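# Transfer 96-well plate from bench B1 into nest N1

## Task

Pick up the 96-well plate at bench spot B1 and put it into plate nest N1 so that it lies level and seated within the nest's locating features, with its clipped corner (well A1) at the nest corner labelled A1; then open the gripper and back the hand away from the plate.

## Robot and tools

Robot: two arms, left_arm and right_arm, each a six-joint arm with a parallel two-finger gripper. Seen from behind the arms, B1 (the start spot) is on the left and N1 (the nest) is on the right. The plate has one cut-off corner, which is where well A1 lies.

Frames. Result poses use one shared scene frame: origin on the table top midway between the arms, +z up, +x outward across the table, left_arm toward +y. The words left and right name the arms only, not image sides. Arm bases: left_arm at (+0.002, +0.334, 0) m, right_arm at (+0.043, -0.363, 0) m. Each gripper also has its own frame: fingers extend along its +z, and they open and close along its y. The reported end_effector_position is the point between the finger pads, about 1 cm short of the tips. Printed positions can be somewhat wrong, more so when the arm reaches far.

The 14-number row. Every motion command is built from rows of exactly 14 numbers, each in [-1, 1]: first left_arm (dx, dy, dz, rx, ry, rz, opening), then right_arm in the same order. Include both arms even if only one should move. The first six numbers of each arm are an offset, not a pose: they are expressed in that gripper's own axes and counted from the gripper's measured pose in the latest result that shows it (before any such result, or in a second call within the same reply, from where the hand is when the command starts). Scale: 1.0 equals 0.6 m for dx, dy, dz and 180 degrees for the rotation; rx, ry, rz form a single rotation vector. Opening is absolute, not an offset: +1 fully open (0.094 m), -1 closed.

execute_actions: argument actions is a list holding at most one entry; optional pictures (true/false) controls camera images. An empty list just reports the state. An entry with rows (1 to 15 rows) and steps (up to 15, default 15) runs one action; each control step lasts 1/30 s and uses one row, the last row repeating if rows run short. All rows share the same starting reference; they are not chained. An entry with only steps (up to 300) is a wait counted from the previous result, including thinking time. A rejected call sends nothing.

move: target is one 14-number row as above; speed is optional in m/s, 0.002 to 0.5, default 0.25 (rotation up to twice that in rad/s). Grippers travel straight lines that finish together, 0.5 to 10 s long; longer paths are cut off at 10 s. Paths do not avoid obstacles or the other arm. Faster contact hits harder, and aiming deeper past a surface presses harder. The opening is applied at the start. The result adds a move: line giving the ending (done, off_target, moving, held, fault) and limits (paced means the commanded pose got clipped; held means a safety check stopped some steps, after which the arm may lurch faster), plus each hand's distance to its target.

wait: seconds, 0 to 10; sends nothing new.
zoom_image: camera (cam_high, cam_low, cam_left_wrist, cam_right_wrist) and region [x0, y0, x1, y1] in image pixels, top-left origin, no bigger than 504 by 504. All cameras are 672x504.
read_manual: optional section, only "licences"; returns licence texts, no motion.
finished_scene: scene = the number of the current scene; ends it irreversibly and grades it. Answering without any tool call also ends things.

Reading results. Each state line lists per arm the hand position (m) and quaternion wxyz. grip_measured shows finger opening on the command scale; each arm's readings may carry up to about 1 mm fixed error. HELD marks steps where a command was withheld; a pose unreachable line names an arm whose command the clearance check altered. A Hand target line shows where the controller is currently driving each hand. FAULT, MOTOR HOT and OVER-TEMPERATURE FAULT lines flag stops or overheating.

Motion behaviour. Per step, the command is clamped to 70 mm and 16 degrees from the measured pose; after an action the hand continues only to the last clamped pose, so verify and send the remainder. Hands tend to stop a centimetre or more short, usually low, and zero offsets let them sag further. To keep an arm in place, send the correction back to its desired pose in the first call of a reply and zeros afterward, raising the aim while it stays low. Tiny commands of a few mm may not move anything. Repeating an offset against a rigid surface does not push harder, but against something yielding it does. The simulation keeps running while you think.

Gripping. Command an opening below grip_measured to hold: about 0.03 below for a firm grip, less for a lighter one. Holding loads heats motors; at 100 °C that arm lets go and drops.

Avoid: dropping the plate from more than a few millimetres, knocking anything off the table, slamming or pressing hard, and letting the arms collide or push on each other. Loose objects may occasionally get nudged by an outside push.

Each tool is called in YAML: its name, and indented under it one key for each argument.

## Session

execute_actions:
  actions: []

Scene clock: 0.00 s of 13200.00 s.
left_arm: end_effector_position=(+0.4656, +0.6031, +0.2603) grip_measured=+1.000 end_effector_quat_wxyz=(+0.003, +0.345, +0.938, +0.014) | right_arm: end_effector_position=(+0.0996, -0.6332, +0.1463) grip_measured=+1.000 end_effector_quat_wxyz=(-0.069, +0.359, +0.927, +0.083)
Joint positions: left_arm=[ 0.654  1.728  1.76  -1.577 -0.014  1.227  0.094] | right_arm=[-1.29   1.253  0.919 -1.453  0.022 -0.608  0.094]
Joint velocities: left_arm=[ 0.005 -0.005 -0.007  0.012 -0.051  0.007  0.   ] | right_arm=[-0.015  0.005  0.012 -0.017  0.037 -0.022  0.   ]
Joint torques (N m, as the arm reports them, + toward a larger angle): no reading
Hand target (left_arm): +0.471, +0.606, +0.271; +0.012, +0.345, +0.938, +0.025
Hand target (right_arm): +0.102, -0.642, +0.154; -0.063, +0.359, +0.928, +0.073
camera_calibration (this result's frames):
cam_left_wrist: T_world_to_cam=[[-0.659967, -0.750511, -0.0343013, 0.770846], [-0.613215, 0.511732, 0.601746, -0.179381], [-0.434064, 0.418166, -0.797951, 0.282177], [0, 0, 0, 1]] pos_world=[0.521216, 0.552327, 0.359546]
cam_right_wrist: T_world_to_cam=[[-0.68347, -0.72241, -0.10485, -0.370815], [-0.547714, 0.412546, 0.727884, 0.215852], [-0.482575, 0.554915, -0.677636, 0.623943], [0, 0, 0, 1]] pos_world=[0.165884, -0.703164, 0.226812]

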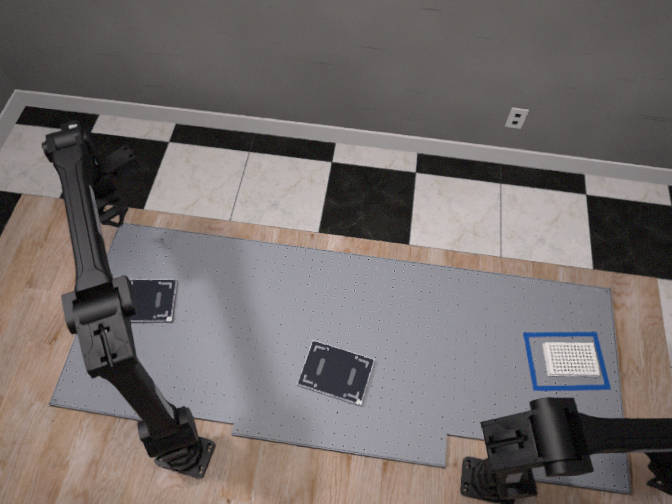

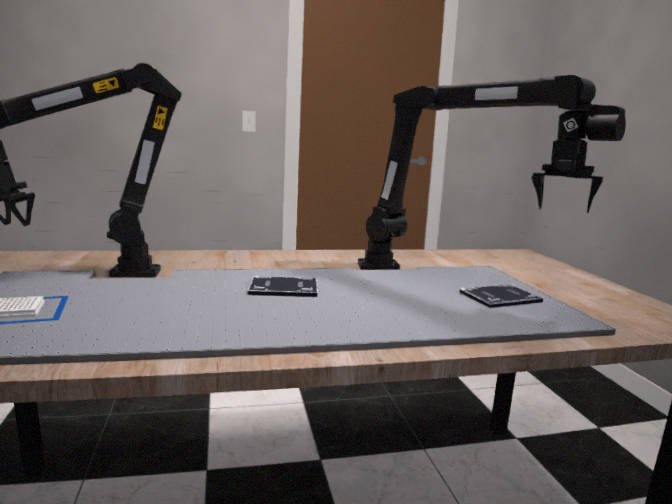

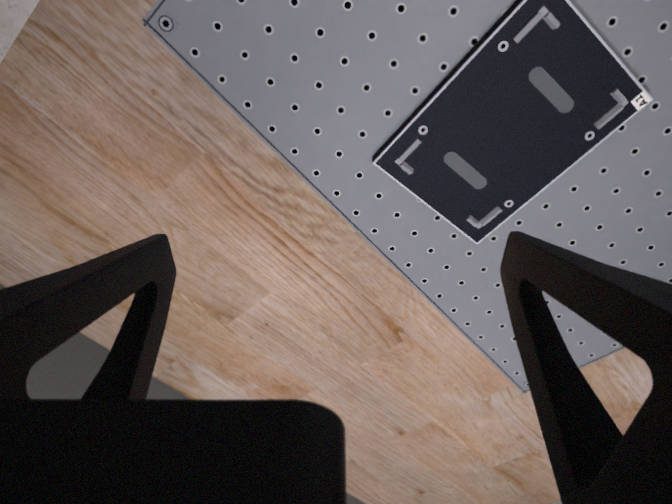

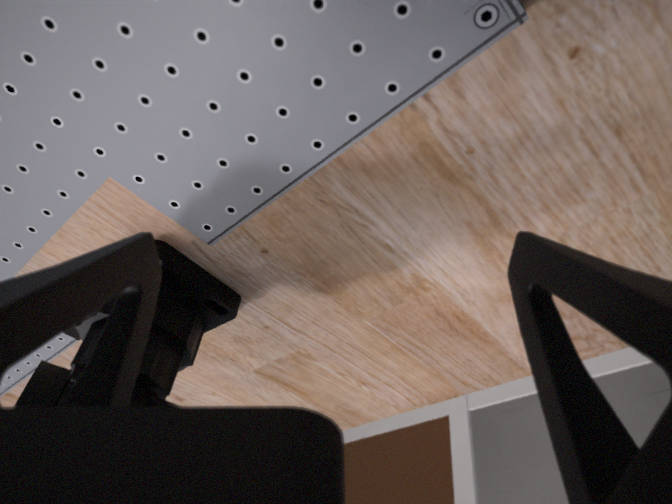

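zoom_image:
  camera: "cam_high"
  region: [510, 320, 630, 400]

zoom_image:
  camera: "cam_left_wrist"
  region: [360, 0, 672, 252]

Region (510, 320, 630, 400) of cam_high's 672x504 image, scaled by 4.200, with more detail than that image has.

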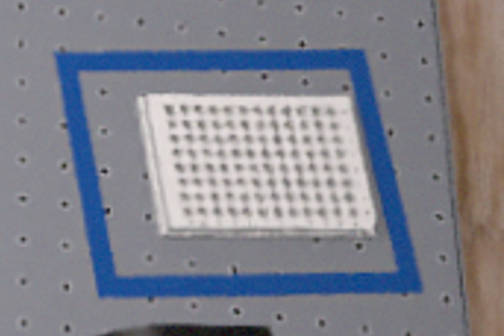

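Region (360, 0, 672, 252) of cam_left_wrist's 672x504 image, scaled by 1.615, with more detail than that image has; it fills the top 407 rows of this view, and the rest is white.

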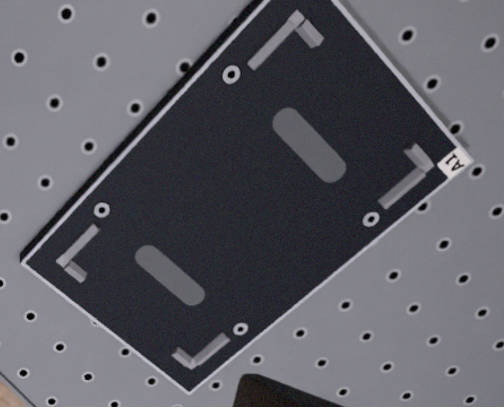

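move:
  target: [0.0423,-0.2477,0.1103,0.0083,-0.0042,0.209,1,-0.2638,0.3948,-0.0232,0.0037,-0.0817,0.2182,1]
  speed: 0.25

Scene clock: 58.73 s of 13200.00 s.
left_arm: end_effector_position=(+0.3495, +0.5119, +0.1864) grip_measured=+1.000 end_effector_quat_wxyz=(-0.006, +0.623, +0.782, -0.007) | right_arm: end_effector_position=(+0.3567, -0.5547, +0.1378) grip_measured=+1.000 end_effector_quat_wxyz=(-0.005, +0.653, +0.757, +0.002)
Joint positions: left_arm=[ 0.604  1.394  1.175 -1.369 -0.006  1.816  0.094] | right_arm=[-0.491  1.366  1.014 -1.228 -0.005  0.874  0.094]
Joint velocities: left_arm=[ 0.005 -0.015  0.002  0.002 -0.007 -0.125  0.   ] | right_arm=[-0.005 -0.005 -0.022  0.017 -0.037  0.022  0.   ]
Joint torques (N m, as the arm reports them, + toward a larger angle): left_arm=[-1.04 -9.9   7.42  0.23  0.2   0.04] | right_arm=[-0.44 -6.43 11.27  0.22  0.34 -0.02]
Hand target (left_arm): +0.351, +0.509, +0.189; -0.001, +0.630, +0.777, +0.000
Hand target (right_arm): +0.376, -0.565, +0.152; +0.018, +0.655, +0.755, +0.004
Off the commanded pose (left_arm): 0.005 m, 1 deg.
Off the commanded pose (right_arm): 0.029 m, 3 deg.
After step 90, 53.60 s passed at rest.
move: off_target (right_arm)
camera_calibration (this result's frames):
cam_left_wrist: T_world_to_cam=[[-0.978028, -0.208096, 0.0125658, 0.448011], [-0.159253, 0.784651, 0.599134, -0.457252], [-0.134537, 0.583968, -0.800551, 0.0218167], [0, 0, 0, 1]] pos_world=[0.368284, 0.439273, 0.285791]
cam_right_wrist: T_world_to_cam=[[-0.990479, -0.137653, 0.00164212, 0.279983], [-0.109514, 0.795122, 0.59648, 0.404486], [-0.0834128, 0.590621, -0.802626, 0.593369], [0, 0, 0, 1]] pos_world=[0.371109, -0.633532, 0.234526]

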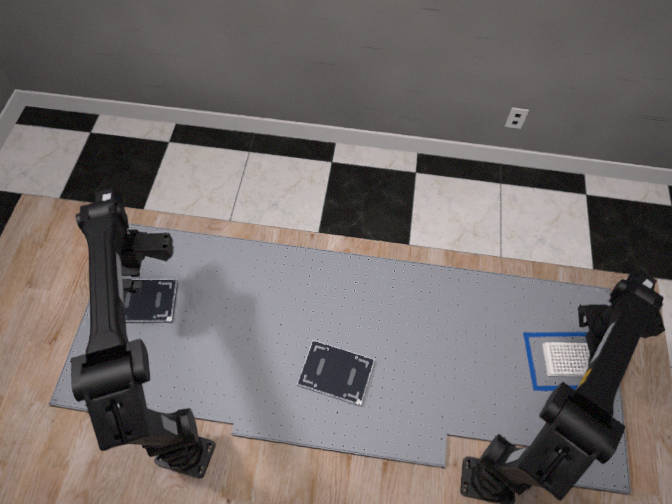

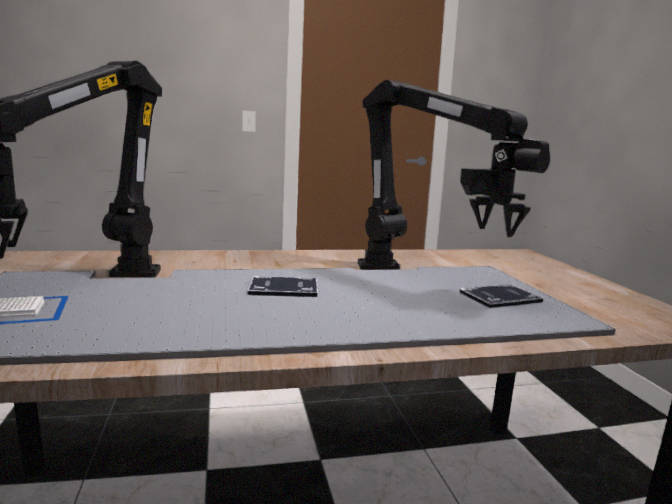

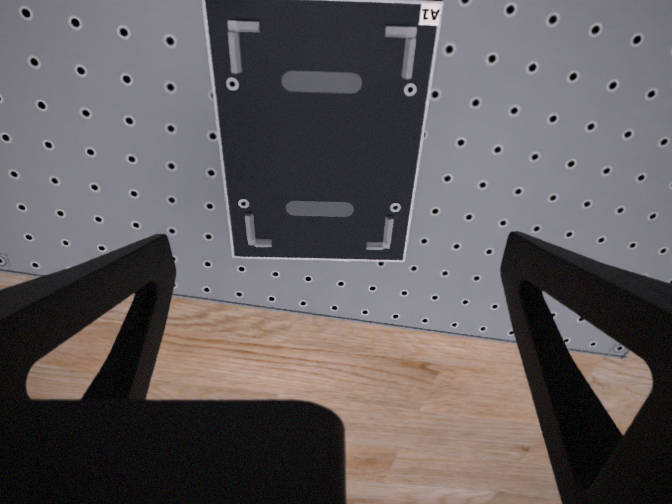

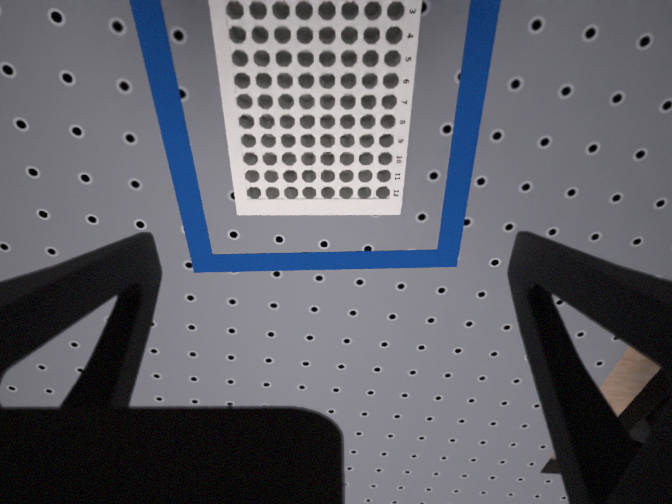

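move:
  target: [-0.493,-0.0268,-0.017,0,0,-0.095,1,-0.006,0.0133,0.158,-0.0011,-0.0032,0,1]
  speed: 0.15

Scene clock: 78.13 s of 13200.00 s.
left_arm: end_effector_position=(+0.3819, +0.2251, +0.1814) grip_measured=+1.000 end_effector_quat_wxyz=(-0.024, +0.506, +0.862, -0.003) | right_arm: end_effector_position=(+0.3627, -0.5587, +0.0506) grip_measured=+1.000 end_effector_quat_wxyz=(+0.004, +0.654, +0.756, +0.002)
Joint positions: left_arm=[-0.148  1.43   1.197 -1.387 -0.006  0.78   0.094] | right_arm=[-0.491  1.488  0.884 -0.957 -0.003  0.877  0.094]
Joint velocities: left_arm=[ 0.005 -0.005  0.012  0.012 -0.007 -0.007  0.   ] | right_arm=[-0.015  0.005 -0.012  0.007 -0.037  0.037  0.   ]
Joint torques (N m, as the arm reports them, + toward a larger angle): left_arm=[-0.19 -8.39 11.88 -0.43 -0.04 -0.13] | right_arm=[-0.15 -7.62  6.5   0.49  0.34 -0.07]
Hand target (left_arm): +0.397, +0.221, +0.196; -0.009, +0.500, +0.866, +0.001
Hand target (right_arm): +0.363, -0.556, +0.043; +0.000, +0.653, +0.757, -0.000
Off the commanded pose (left_arm): 0.024 m, 2 deg.
Off the commanded pose (right_arm): 0.008 m, 1 deg.
After step 90, 13.87 s passed at rest.
move: off_target (left_arm)
camera_calibration (this result's frames):
cam_left_wrist: T_world_to_cam=[[-0.879938, -0.47444, 0.0248063, 0.440394], [-0.355533, 0.692239, 0.628013, -0.133522], [-0.315126, 0.543794, -0.777807, 0.263586], [0, 0, 0, 1]] pos_world=[0.423111, 0.158033, 0.277948]
cam_right_wrist: T_world_to_cam=[[-0.990828, -0.13468, -0.0110085, 0.287874], [-0.11552, 0.801962, 0.5861, 0.466844], [-0.0701078, 0.581996, -0.810164, 0.517018], [0, 0, 0, 1]] pos_world=[0.37541, -0.636522, 0.148421]

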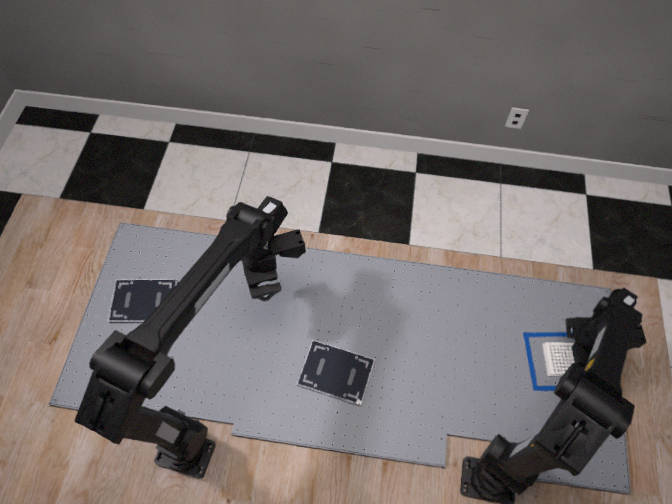

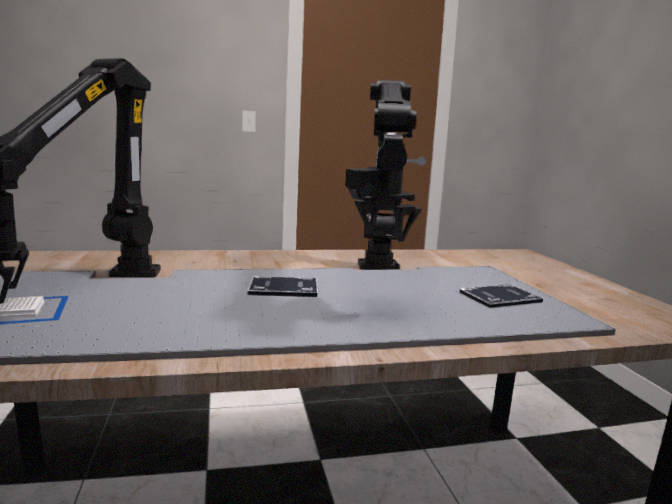

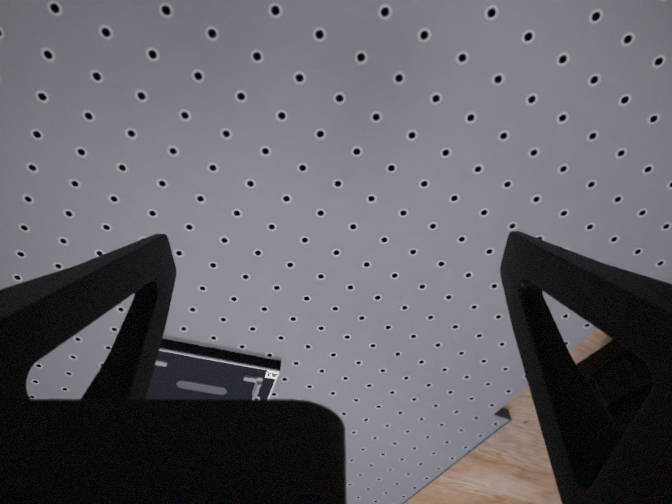

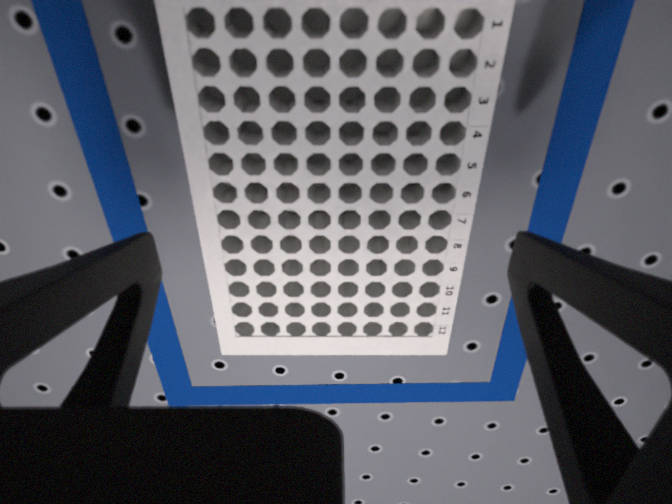

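move:
  target: [0,0,-0.005,0,0,0,1,0,0,0.061,0.0027,0.0011,0,1]
  speed: 0.03

zoom_image:
  camera: "cam_low"
  region: [0, 250, 100, 330]

Scene clock: 82.37 s of 13200.00 s.
left_arm: end_effector_position=(+0.3819, +0.2251, +0.1814) grip_measured=+1.000 end_effector_quat_wxyz=(-0.024, +0.505, +0.863, -0.003) | right_arm: end_effector_position=(+0.3639, -0.5595, +0.0222) grip_measured=+1.000 end_effector_quat_wxyz=(+0.005, +0.654, +0.756, +0.003)
Joint positions: left_arm=[-0.148  1.43   1.197 -1.387 -0.006  0.778  0.094] | right_arm=[-0.491  1.542  0.853 -0.871 -0.003  0.877  0.094]
Joint velocities: left_arm=[-0.005  0.005  0.002 -0.007 -0.037  0.037  0.   ] | right_arm=[-0.005 -0.005  0.002  0.017 -0.022  0.007  0.   ]
Joint torques (N m, as the arm reports them, + toward a larger angle): left_arm=[-0.46 -9.43  8.36 -0.38 -0.01 -0.02] | right_arm=[-0.84 -8.19  6.1   0.58  0.3  -0.11]
Hand target (left_arm): +0.382, +0.225, +0.184; -0.024, +0.506, +0.862, -0.003
Hand target (right_arm): +0.362, -0.559, +0.014; +0.000, +0.654, +0.756, +0.000
Off the commanded pose (left_arm): 0.003 m, 0 deg.
Off the commanded pose (right_arm): 0.008 m, 1 deg.
move: done
camera_calibration (this result's frames):
cam_left_wrist: T_world_to_cam=[[-0.878671, -0.476788, 0.0247042, 0.440457], [-0.35741, 0.691214, 0.628078, -0.132585], [-0.316536, 0.543044, -0.777758, 0.264284], [0, 0, 0, 1]] pos_world=[0.423285, 0.158132, 0.277942]
cam_right_wrist: T_world_to_cam=[[-0.990813, -0.13469, -0.0121902, 0.288723], [-0.116282, 0.802429, 0.585309, 0.484847], [-0.0690534, 0.581349, -0.810719, 0.493767], [0, 0, 0, 1]] pos_world=[0.376546, -0.637218, 0.12004]

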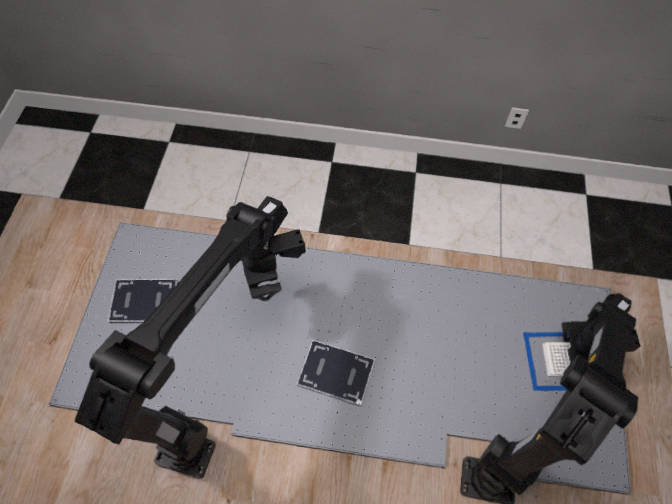

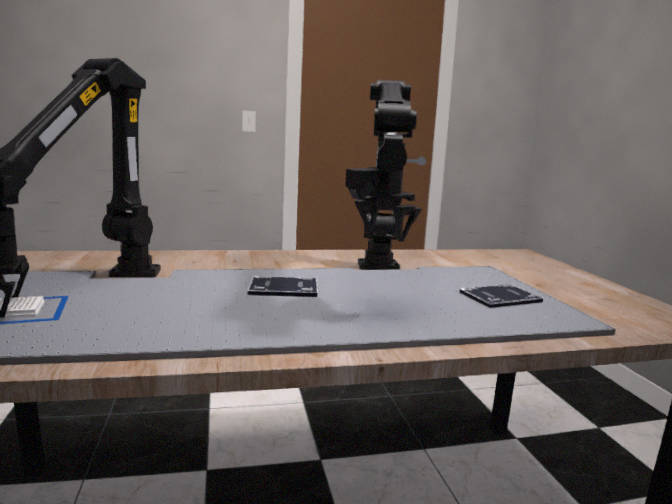

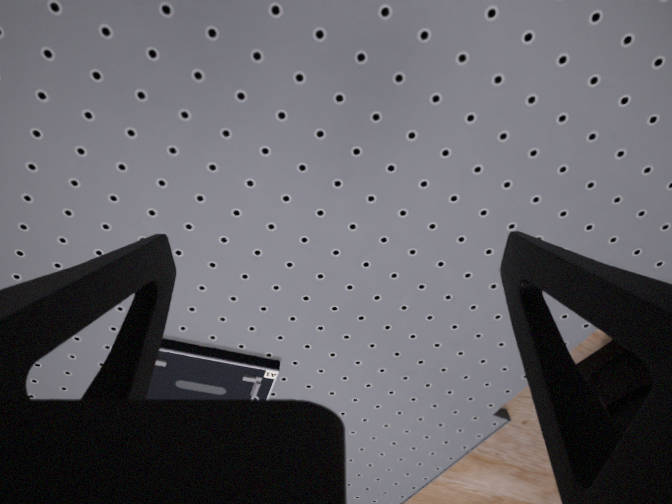

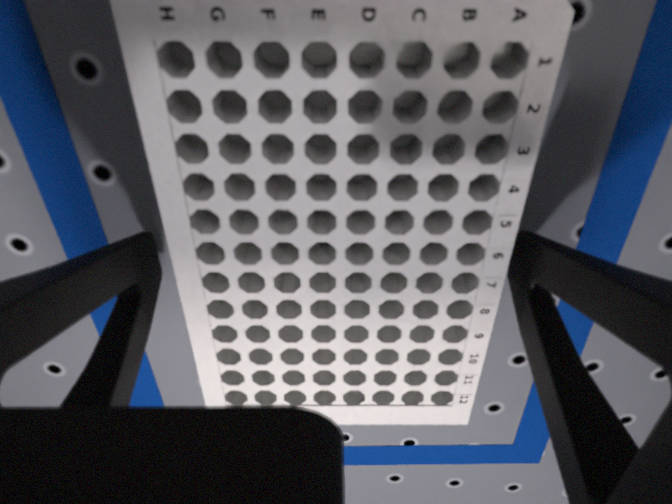

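Region (0, 250, 100, 330) of cam_low's 672x504 image, scaled by 5.040, with more detail than that image has; it fills the top 403 rows of this view, and the rest is white.

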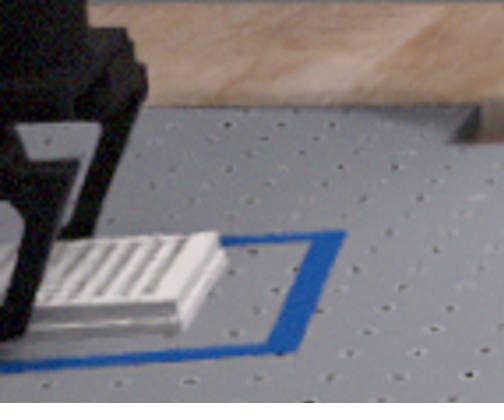

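execute_actions:
  actions:
    - {"rows": [[0,0,-0.005,0,0,0,1,0,0,0,0,0,0,0.8],[0,0,-0.005,0,0,0,1,0,0,0,0,0,0,0.8],[0,0,-0.005,0,0,0,1,0,0,0,0,0,0,0.8],[0,0,-0.005,0,0,0,1,0,0,0,0,0,0,0.8],[0,0,-0.005,0,0,0,1,0,0,0,0,0,0,0.8],[0,0,-0.005,0,0,0,1,0,0,0,0,0,0,0.78],[0,0,-0.005,0,0,0,1,0,0,0,0,0,0,0.78],[0,0,-0.005,0,0,0,1,0,0,0,0,0,0,0.76],[0,0,-0.005,0,0,0,1,0,0,0,0,0,0,0.76],[0,0,-0.005,0,0,0,1,0,0,0,0,0,0,0.74]], "steps": 15}
  pictures: false

Scene clock: 89.23 s of 13200.00 s.
left_arm: end_effector_position=(+0.3819, +0.2251, +0.1814) grip_measured=+1.000 end_effector_quat_wxyz=(-0.024, +0.505, +0.863, -0.003) | right_arm: end_effector_position=(+0.3640, -0.5595, +0.0222) grip_measured=+0.752 end_effector_quat_wxyz=(+0.005, +0.654, +0.756, +0.003)
Joint positions: left_arm=[-0.148  1.43   1.197 -1.387 -0.006  0.778  0.094] | right_arm=[-0.491  1.542  0.853 -0.87  -0.003  0.877  0.082]
Joint velocities: left_arm=[-0.005  0.005 -0.017  0.002 -0.022 -0.022  0.   ] | right_arm=[ 0.005 -0.005 -0.007 -0.007  0.022  0.007  0.001]
Joint torques (N m, as the arm reports them, + toward a larger angle): left_arm=[-0.42 -9.41  8.35 -0.39  0.   -0.04] | right_arm=[-0.68 -9.    6.48 -0.07  0.19 -0.11]
Hand target (left_arm): +0.382, +0.225, +0.184; -0.024, +0.505, +0.863, -0.003
Hand target (right_arm): +0.364, -0.560, +0.022; +0.005, +0.654, +0.756, +0.003
Off the commanded pose (left_arm): 0.003 m, 0 deg.
Off the commanded pose (right_arm): 0.000 m, 0 deg.
Steps of this call (steps 1 to 90: nothing new was sent; then 3.37 s passed at rest; steps 91 to 105: all 15 steps of this action). Readings (end_effector_position):
91: left_arm (+0.3819, +0.2251, +0.1814) | right_arm (+0.3640, -0.5595, +0.0222)
92: left_arm (+0.3819, +0.2251, +0.1814) | right_arm (+0.3640, -0.5595, +0.0222)
94: left_arm (+0.3819, +0.2251, +0.1814) | right_arm (+0.3640, -0.5595, +0.0222)
98: left_arm (+0.3819, +0.2251, +0.1814) | right_arm (+0.3640, -0.5595, +0.0222)
105: the state above

execute_actions:
  actions:
    - {"rows": [[0,0,-0.005,0,0,0,1,0,0,0,0,0,0,0.725],[0,0,-0.005,0,0,0,1,0,0,0,0,0,0,0.725],[0,0,-0.005,0,0,0,1,0,0,0,0,0,0,0.71]], "steps": 10}
  pictures: false

move:
  target: [0,0,-0.005,0,0,0,1,-0.021,0.0255,-0.15,-0.011,-0.0091,0,0.71]
  speed: 0.08

Scene clock: 92.80 s of 13200.00 s.
left_arm: end_effector_position=(+0.3819, +0.2251, +0.1814) grip_measured=+1.000 end_effector_quat_wxyz=(-0.024, +0.505, +0.863, -0.003) | right_arm: end_effector_position=(+0.3640, -0.5595, +0.0222) grip_measured=+0.732 end_effector_quat_wxyz=(+0.005, +0.654, +0.756, +0.003)
Joint positions: left_arm=[-0.148  1.43   1.197 -1.387 -0.006  0.778  0.094] | right_arm=[-0.491  1.542  0.853 -0.87  -0.003  0.877  0.081]
Joint velocities: left_arm=[-0.015  0.005 -0.017 -0.012  0.066  0.022  0.   ] | right_arm=[ 0.015  0.005 -0.002 -0.022 -0.007  0.037 -0.   ]
Joint torques (N m, as the arm reports them, + toward a larger angle): left_arm=[-0.44 -9.43  8.36 -0.38  0.   -0.04] | right_arm=[-0.82 -9.07  6.49 -0.1   0.2  -0.12]
Hand target (left_arm): +0.382, +0.225, +0.184; -0.024, +0.505, +0.863, -0.003
Hand target (right_arm): +0.364, -0.560, +0.022; +0.005, +0.654, +0.756, +0.003
Off the commanded pose (left_arm): 0.003 m, 0 deg.
Off the commanded pose (right_arm): 0.000 m, 0 deg.
Steps of this call (steps 1 to 90: nothing new was sent; then 0.23 s passed at rest; steps 91 to 100: all 10 steps of this action). Readings (end_effector_position):
91: left_arm (+0.3819, +0.2251, +0.1814) | right_arm (+0.3640, -0.5595, +0.0222)
92: left_arm (+0.3819, +0.2251, +0.1814) | right_arm (+0.3640, -0.5595, +0.0222)
94: left_arm (+0.3819, +0.2251, +0.1814) | right_arm (+0.3640, -0.5595, +0.0222)
98: left_arm (+0.3819, +0.2251, +0.1814) | right_arm (+0.3640, -0.5595, +0.0222)
100: the state above

Scene clock: 94.57 s of 13200.00 s.
left_arm: end_effector_position=(+0.3819, +0.2251, +0.1814) grip_measured=+1.000 end_effector_quat_wxyz=(-0.024, +0.505, +0.863, -0.003) | right_arm: end_effector_position=(+0.3634, -0.5592, +0.0887) grip_measured=+0.732 end_effector_quat_wxyz=(-0.000, +0.654, +0.756, +0.002)
Joint positions: left_arm=[-0.148  1.43   1.197 -1.387 -0.006  0.778  0.094] | right_arm=[-0.491  1.438  0.946 -1.079 -0.003  0.877  0.081]
Joint velocities: left_arm=[-0.005  0.015 -0.017  0.027  0.007 -0.022  0.   ] | right_arm=[ 0.005 -0.005 -0.007 -0.002 -0.066  0.007 -0.001]
Joint torques (N m, as the arm reports them, + toward a larger angle): left_arm=[-0.47 -9.44  8.36 -0.38 -0.01 -0.04] | right_arm=[-0.73 -9.8  10.71 -0.64  0.19 -0.1 ]
Hand target (left_arm): +0.382, +0.225, +0.184; -0.024, +0.505, +0.863, -0.003
Hand target (right_arm): +0.380, -0.569, +0.112; +0.027, +0.654, +0.756, +0.006
Off the commanded pose (left_arm): 0.003 m, 0 deg.
Off the commanded pose (right_arm): 0.031 m, 3 deg.
move: off_target (right_arm)
camera_calibration (this result's frames):
cam_left_wrist: T_world_to_cam=[[-0.878671, -0.476788, 0.0247042, 0.440457], [-0.35741, 0.691214, 0.628078, -0.132585], [-0.316536, 0.543044, -0.777758, 0.264284], [0, 0, 0, 1]] pos_world=[0.423285, 0.158132, 0.277942]
cam_right_wrist: T_world_to_cam=[[-0.990885, -0.134646, -0.00421317, 0.28843], [-0.111119, 0.799264, 0.590618, 0.441522], [-0.0761566, 0.585702, -0.806941, 0.552131], [0, 0, 0, 1]] pos_world=[0.376911, -0.637442, 0.185982]

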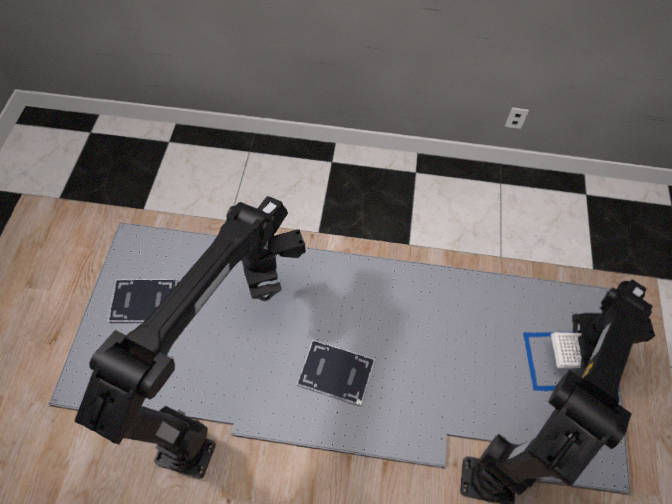

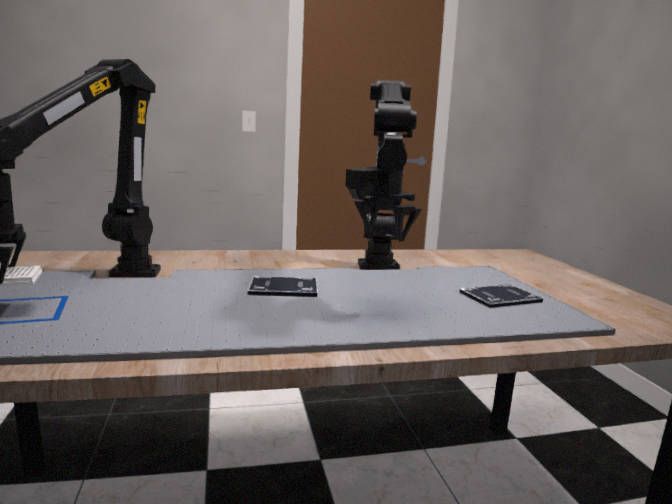

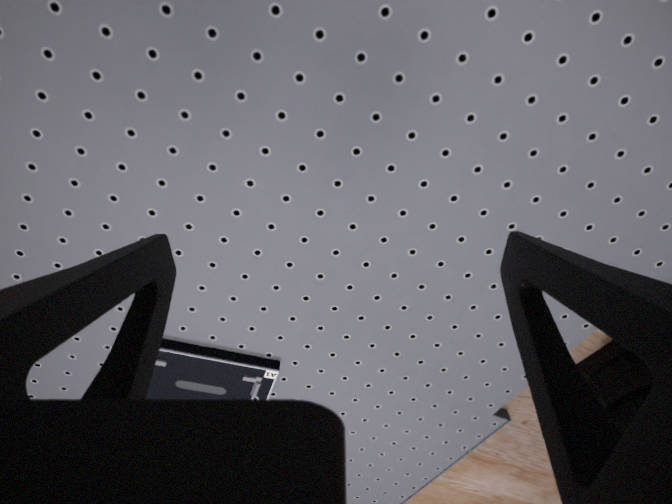

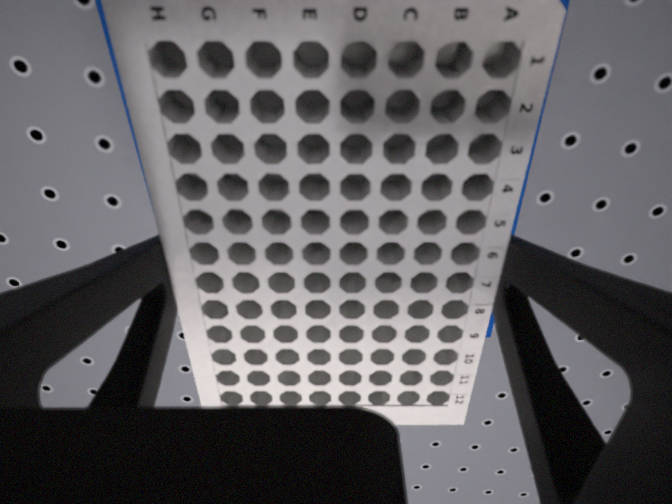

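execute_actions:
  actions: []

Scene clock: 106.23 s of 13200.00 s.
left_arm: end_effector_position=(+0.3819, +0.2251, +0.1814) grip_measured=+1.000 end_effector_quat_wxyz=(-0.024, +0.505, +0.863, -0.003) | right_arm: end_effector_position=(+0.3634, -0.5592, +0.0887) grip_measured=+0.732 end_effector_quat_wxyz=(-0.000, +0.654, +0.756, +0.002)
Joint positions: left_arm=[-0.148  1.43   1.197 -1.387 -0.006  0.778  0.094] | right_arm=[-0.491  1.438  0.946 -1.079 -0.003  0.877  0.081]
Joint velocities: left_arm=[-0.015  0.005  0.002  0.017  0.051 -0.007  0.   ] | right_arm=[-0.005 -0.005  0.002  0.017  0.007  0.007 -0.   ]
Joint torques (N m, as the arm reports them, + toward a larger angle): left_arm=[-0.45 -9.4   8.35 -0.37  0.   -0.04] | right_arm=[-0.66 -9.57 10.74 -0.61  0.2  -0.11]
Hand target (left_arm): +0.382, +0.225, +0.184; -0.024, +0.505, +0.863, -0.003
Hand target (right_arm): +0.380, -0.569, +0.112; +0.027, +0.654, +0.756, +0.006
Off the commanded pose (left_arm): 0.003 m, 0 deg.
Off the commanded pose (right_arm): 0.031 m, 3 deg.
Steps of this call (steps 1 to 90: nothing new was sent; then 8.67 s passed at rest). Readings (end_effector_position):
1: left_arm (+0.3819, +0.2251, +0.1814) | right_arm (+0.3634, -0.5592, +0.0887)
2: left_arm (+0.3819, +0.2251, +0.1814) | right_arm (+0.3634, -0.5592, +0.0887)
4: left_arm (+0.3819, +0.2251, +0.1814) | right_arm (+0.3634, -0.5592, +0.0887)
8: left_arm (+0.3819, +0.2251, +0.1814) | right_arm (+0.3634, -0.5592, +0.0887)
90: the state above
camera_calibration (this result's frames):
cam_left_wrist: T_world_to_cam=[[-0.878671, -0.476788, 0.0247042, 0.440457], [-0.35741, 0.691214, 0.628078, -0.132585], [-0.316536, 0.543044, -0.777758, 0.264284], [0, 0, 0, 1]] pos_world=[0.423285, 0.158132, 0.277942]
cam_right_wrist: T_world_to_cam=[[-0.990885, -0.134646, -0.00421317, 0.28843], [-0.111119, 0.799264, 0.590618, 0.441522], [-0.0761566, 0.585702, -0.806941, 0.552131], [0, 0, 0, 1]] pos_world=[0.376911, -0.637442, 0.185982]

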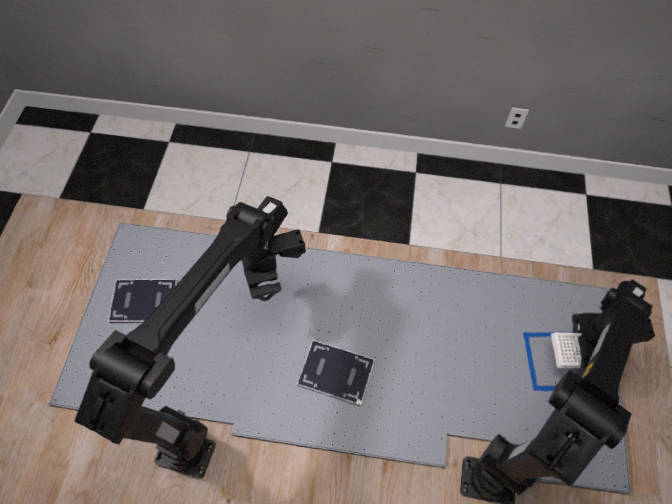

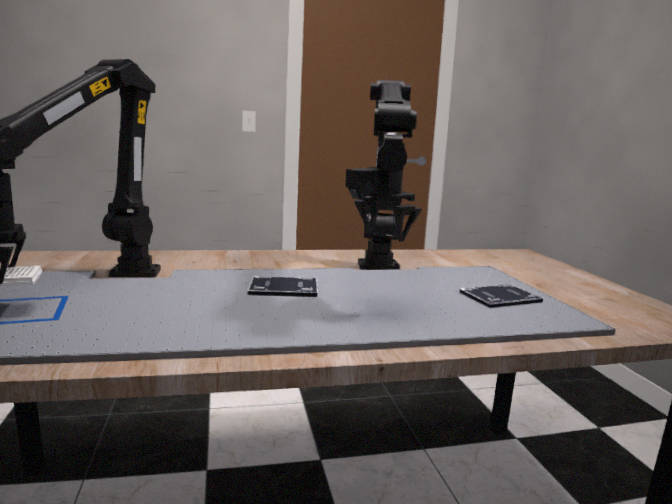

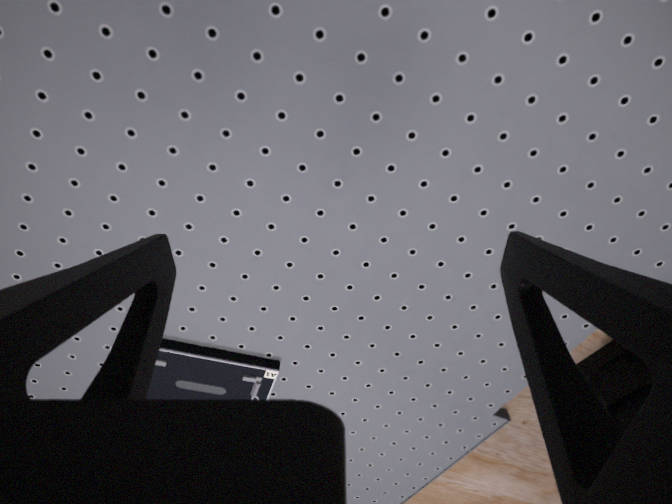

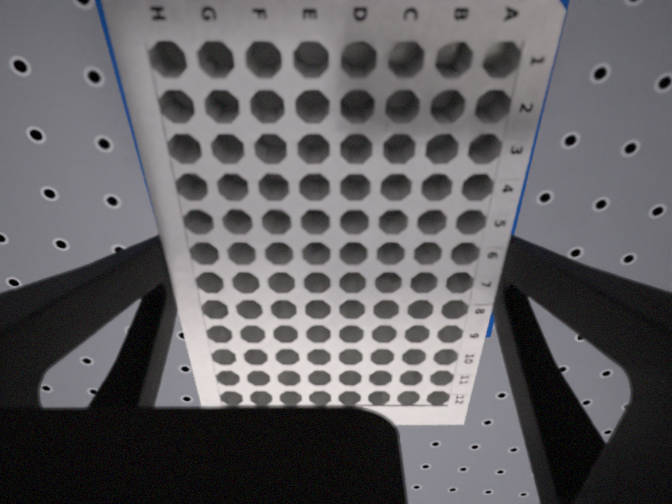

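move:
  target: [0,0,-0.005,0,0,0,1, 0.888,0.283,-0.05,-0.012,0.008,-0.1206,0.71]
  speed: 0.2

Scene clock: 118.47 s of 13200.00 s.
left_arm: end_effector_position=(+0.3819, +0.2251, +0.1814) grip_measured=+1.000 end_effector_quat_wxyz=(-0.024, +0.505, +0.863, -0.003) | right_arm: end_effector_position=(+0.4407, -0.0197, +0.1016) grip_measured=+0.732 end_effector_quat_wxyz=(-0.006, +0.497, +0.868, +0.007)
Joint positions: left_arm=[-0.148  1.43   1.197 -1.387 -0.006  0.778  0.094] | right_arm=[ 0.767  1.781  1.408 -1.188 -0.015  1.748  0.081]
Joint velocities: left_arm=[ 0.005  0.005 -0.002 -0.007 -0.022 -0.037  0.   ] | right_arm=[-0.005 -0.005  0.002 -0.022  0.051  0.022  0.001]
Joint torques (N m, as the arm reports them, + toward a larger angle): left_arm=[-0.45 -9.44  8.36 -0.38 -0.01 -0.04] | right_arm=[ -0.77 -12.45  11.29  -0.56   0.32  -0.01]
Hand target (left_arm): +0.382, +0.225, +0.184; -0.024, +0.505, +0.863, -0.003
Hand target (right_arm): +0.454, -0.007, +0.113; +0.000, +0.500, +0.866, +0.020
Off the commanded pose (left_arm): 0.003 m, 0 deg.
Off the commanded pose (right_arm): 0.026 m, 2 deg.
After step 90, 6.00 s passed at rest.
move: off_target (right_arm)
camera_calibration (this result's frames):
cam_left_wrist: T_world_to_cam=[[-0.878671, -0.476788, 0.0247042, 0.440457], [-0.35741, 0.691214, 0.628078, -0.132585], [-0.316536, 0.543044, -0.777758, 0.264284], [0, 0, 0, 1]] pos_world=[0.423285, 0.158132, 0.277942]
cam_right_wrist: T_world_to_cam=[[-0.86724, -0.497821, -0.00833725, 0.376469], [-0.401823, 0.68992, 0.602119, 0.136078], [-0.293996, 0.525532, -0.798362, 0.346409], [0, 0, 0, 1]] pos_world=[0.483011, -0.0885179, 0.197764]

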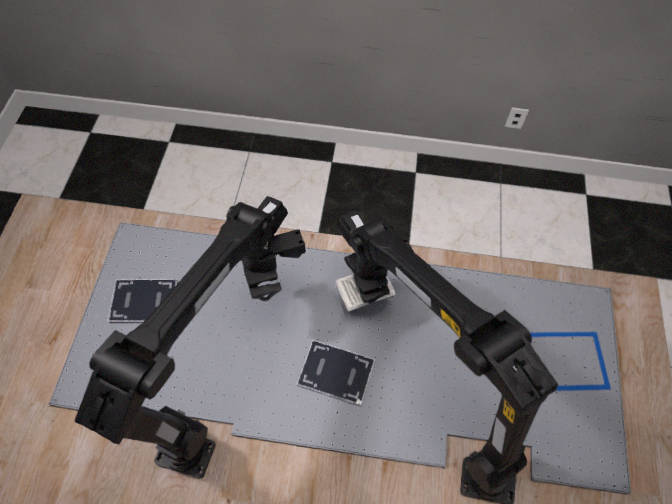

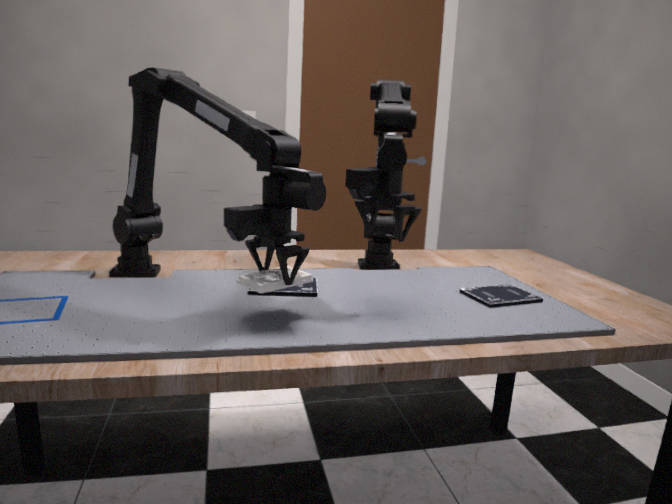

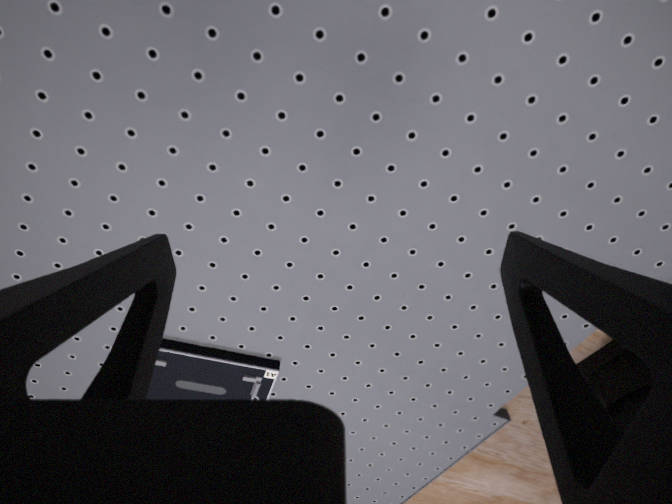

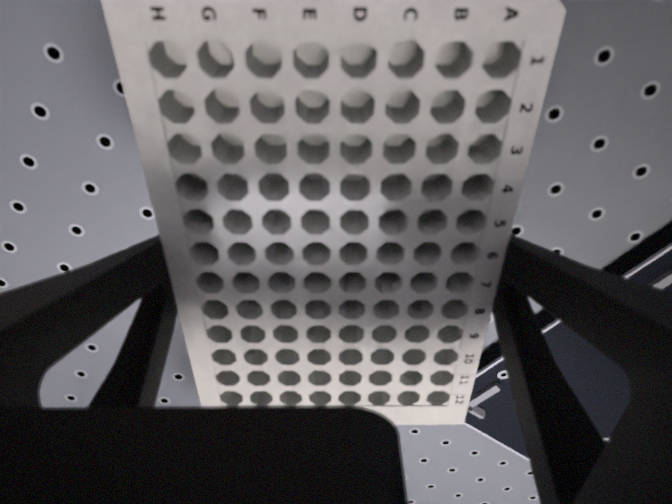

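move:
  target: [0,0,-0.005,0,0,0,1, 0,0,0.12,0,0,0,0.71]
  speed: 0.06

Scene clock: 126.70 s of 13200.00 s.
left_arm: end_effector_position=(+0.3819, +0.2251, +0.1814) grip_measured=+1.000 end_effector_quat_wxyz=(-0.024, +0.505, +0.863, -0.003) | right_arm: end_effector_position=(+0.4407, -0.0197, +0.0398) grip_measured=+0.732 end_effector_quat_wxyz=(-0.004, +0.498, +0.867, +0.011)
Joint positions: left_arm=[-0.148  1.43   1.197 -1.387 -0.006  0.778  0.094] | right_arm=[ 0.767  1.846  1.322 -1.029 -0.015  1.75   0.081]
Joint velocities: left_arm=[ 0.015 -0.015 -0.007 -0.007 -0.037  0.066  0.   ] | right_arm=[-0.005  0.005  0.002 -0.007 -0.022  0.022 -0.   ]
Joint torques (N m, as the arm reports them, + toward a larger angle): left_arm=[-0.47 -9.43  8.35 -0.38 -0.01 -0.04] | right_arm=[ -0.74 -12.3    6.8    0.43   0.21  -0.12]
Hand target (left_arm): +0.382, +0.225, +0.184; -0.024, +0.505, +0.863, -0.003
Hand target (right_arm): +0.440, -0.020, +0.030; -0.006, +0.497, +0.868, +0.007
Off the commanded pose (left_arm): 0.003 m, 0 deg.
Off the commanded pose (right_arm): 0.010 m, 1 deg.
After step 90, 3.67 s passed at rest.
move: done
camera_calibration (this result's frames):
cam_left_wrist: T_world_to_cam=[[-0.878671, -0.476788, 0.0247042, 0.440457], [-0.35741, 0.691214, 0.628078, -0.132585], [-0.316536, 0.543044, -0.777758, 0.264284], [0, 0, 0, 1]] pos_world=[0.423285, 0.158132, 0.277942]
cam_right_wrist: T_world_to_cam=[[-0.867914, -0.496426, -0.0169298, 0.376558], [-0.404772, 0.687096, 0.603373, 0.174481], [-0.287897, 0.530529, -0.797279, 0.29446], [0, 0, 0, 1]] pos_world=[0.48222, -0.0891713, 0.135865]

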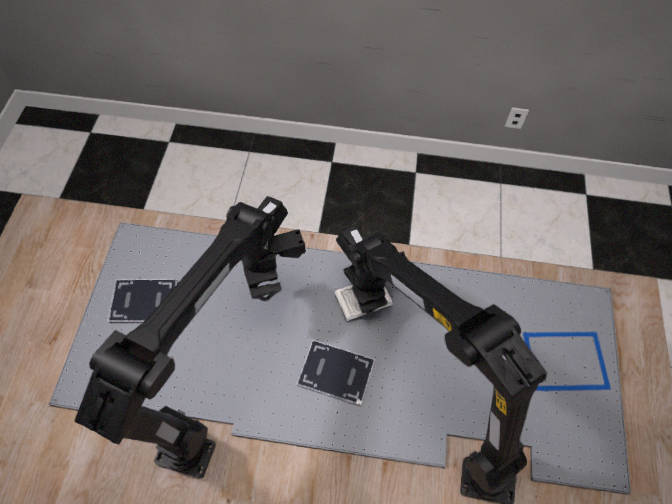

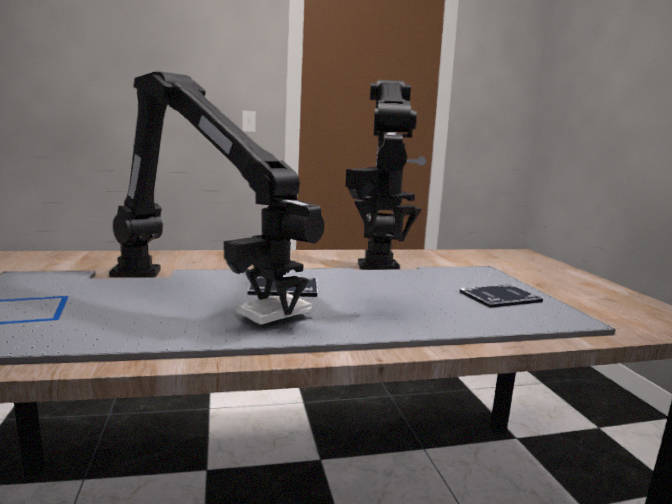

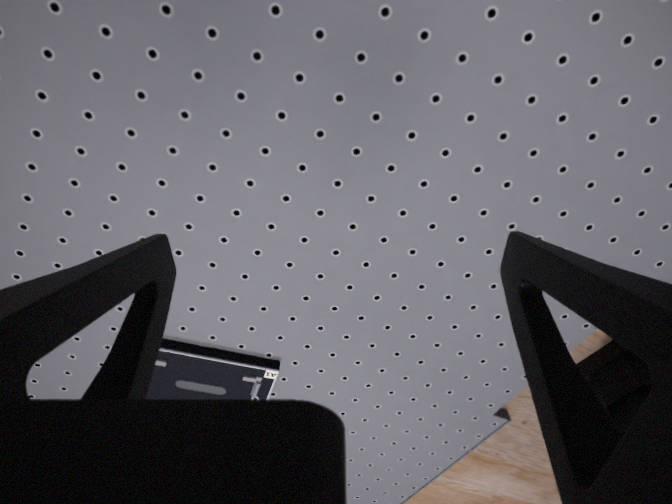

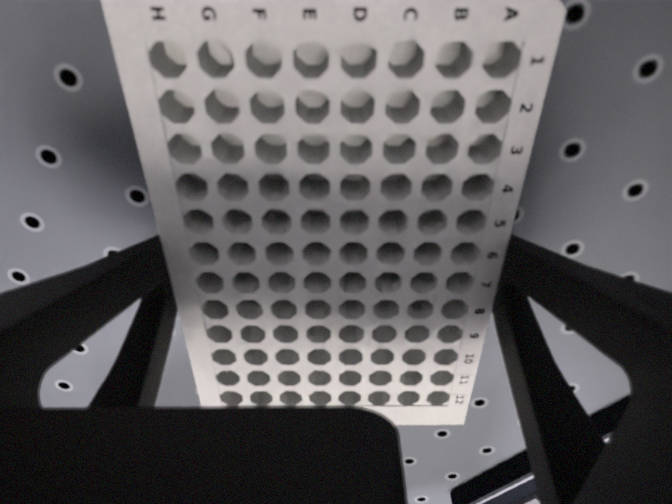

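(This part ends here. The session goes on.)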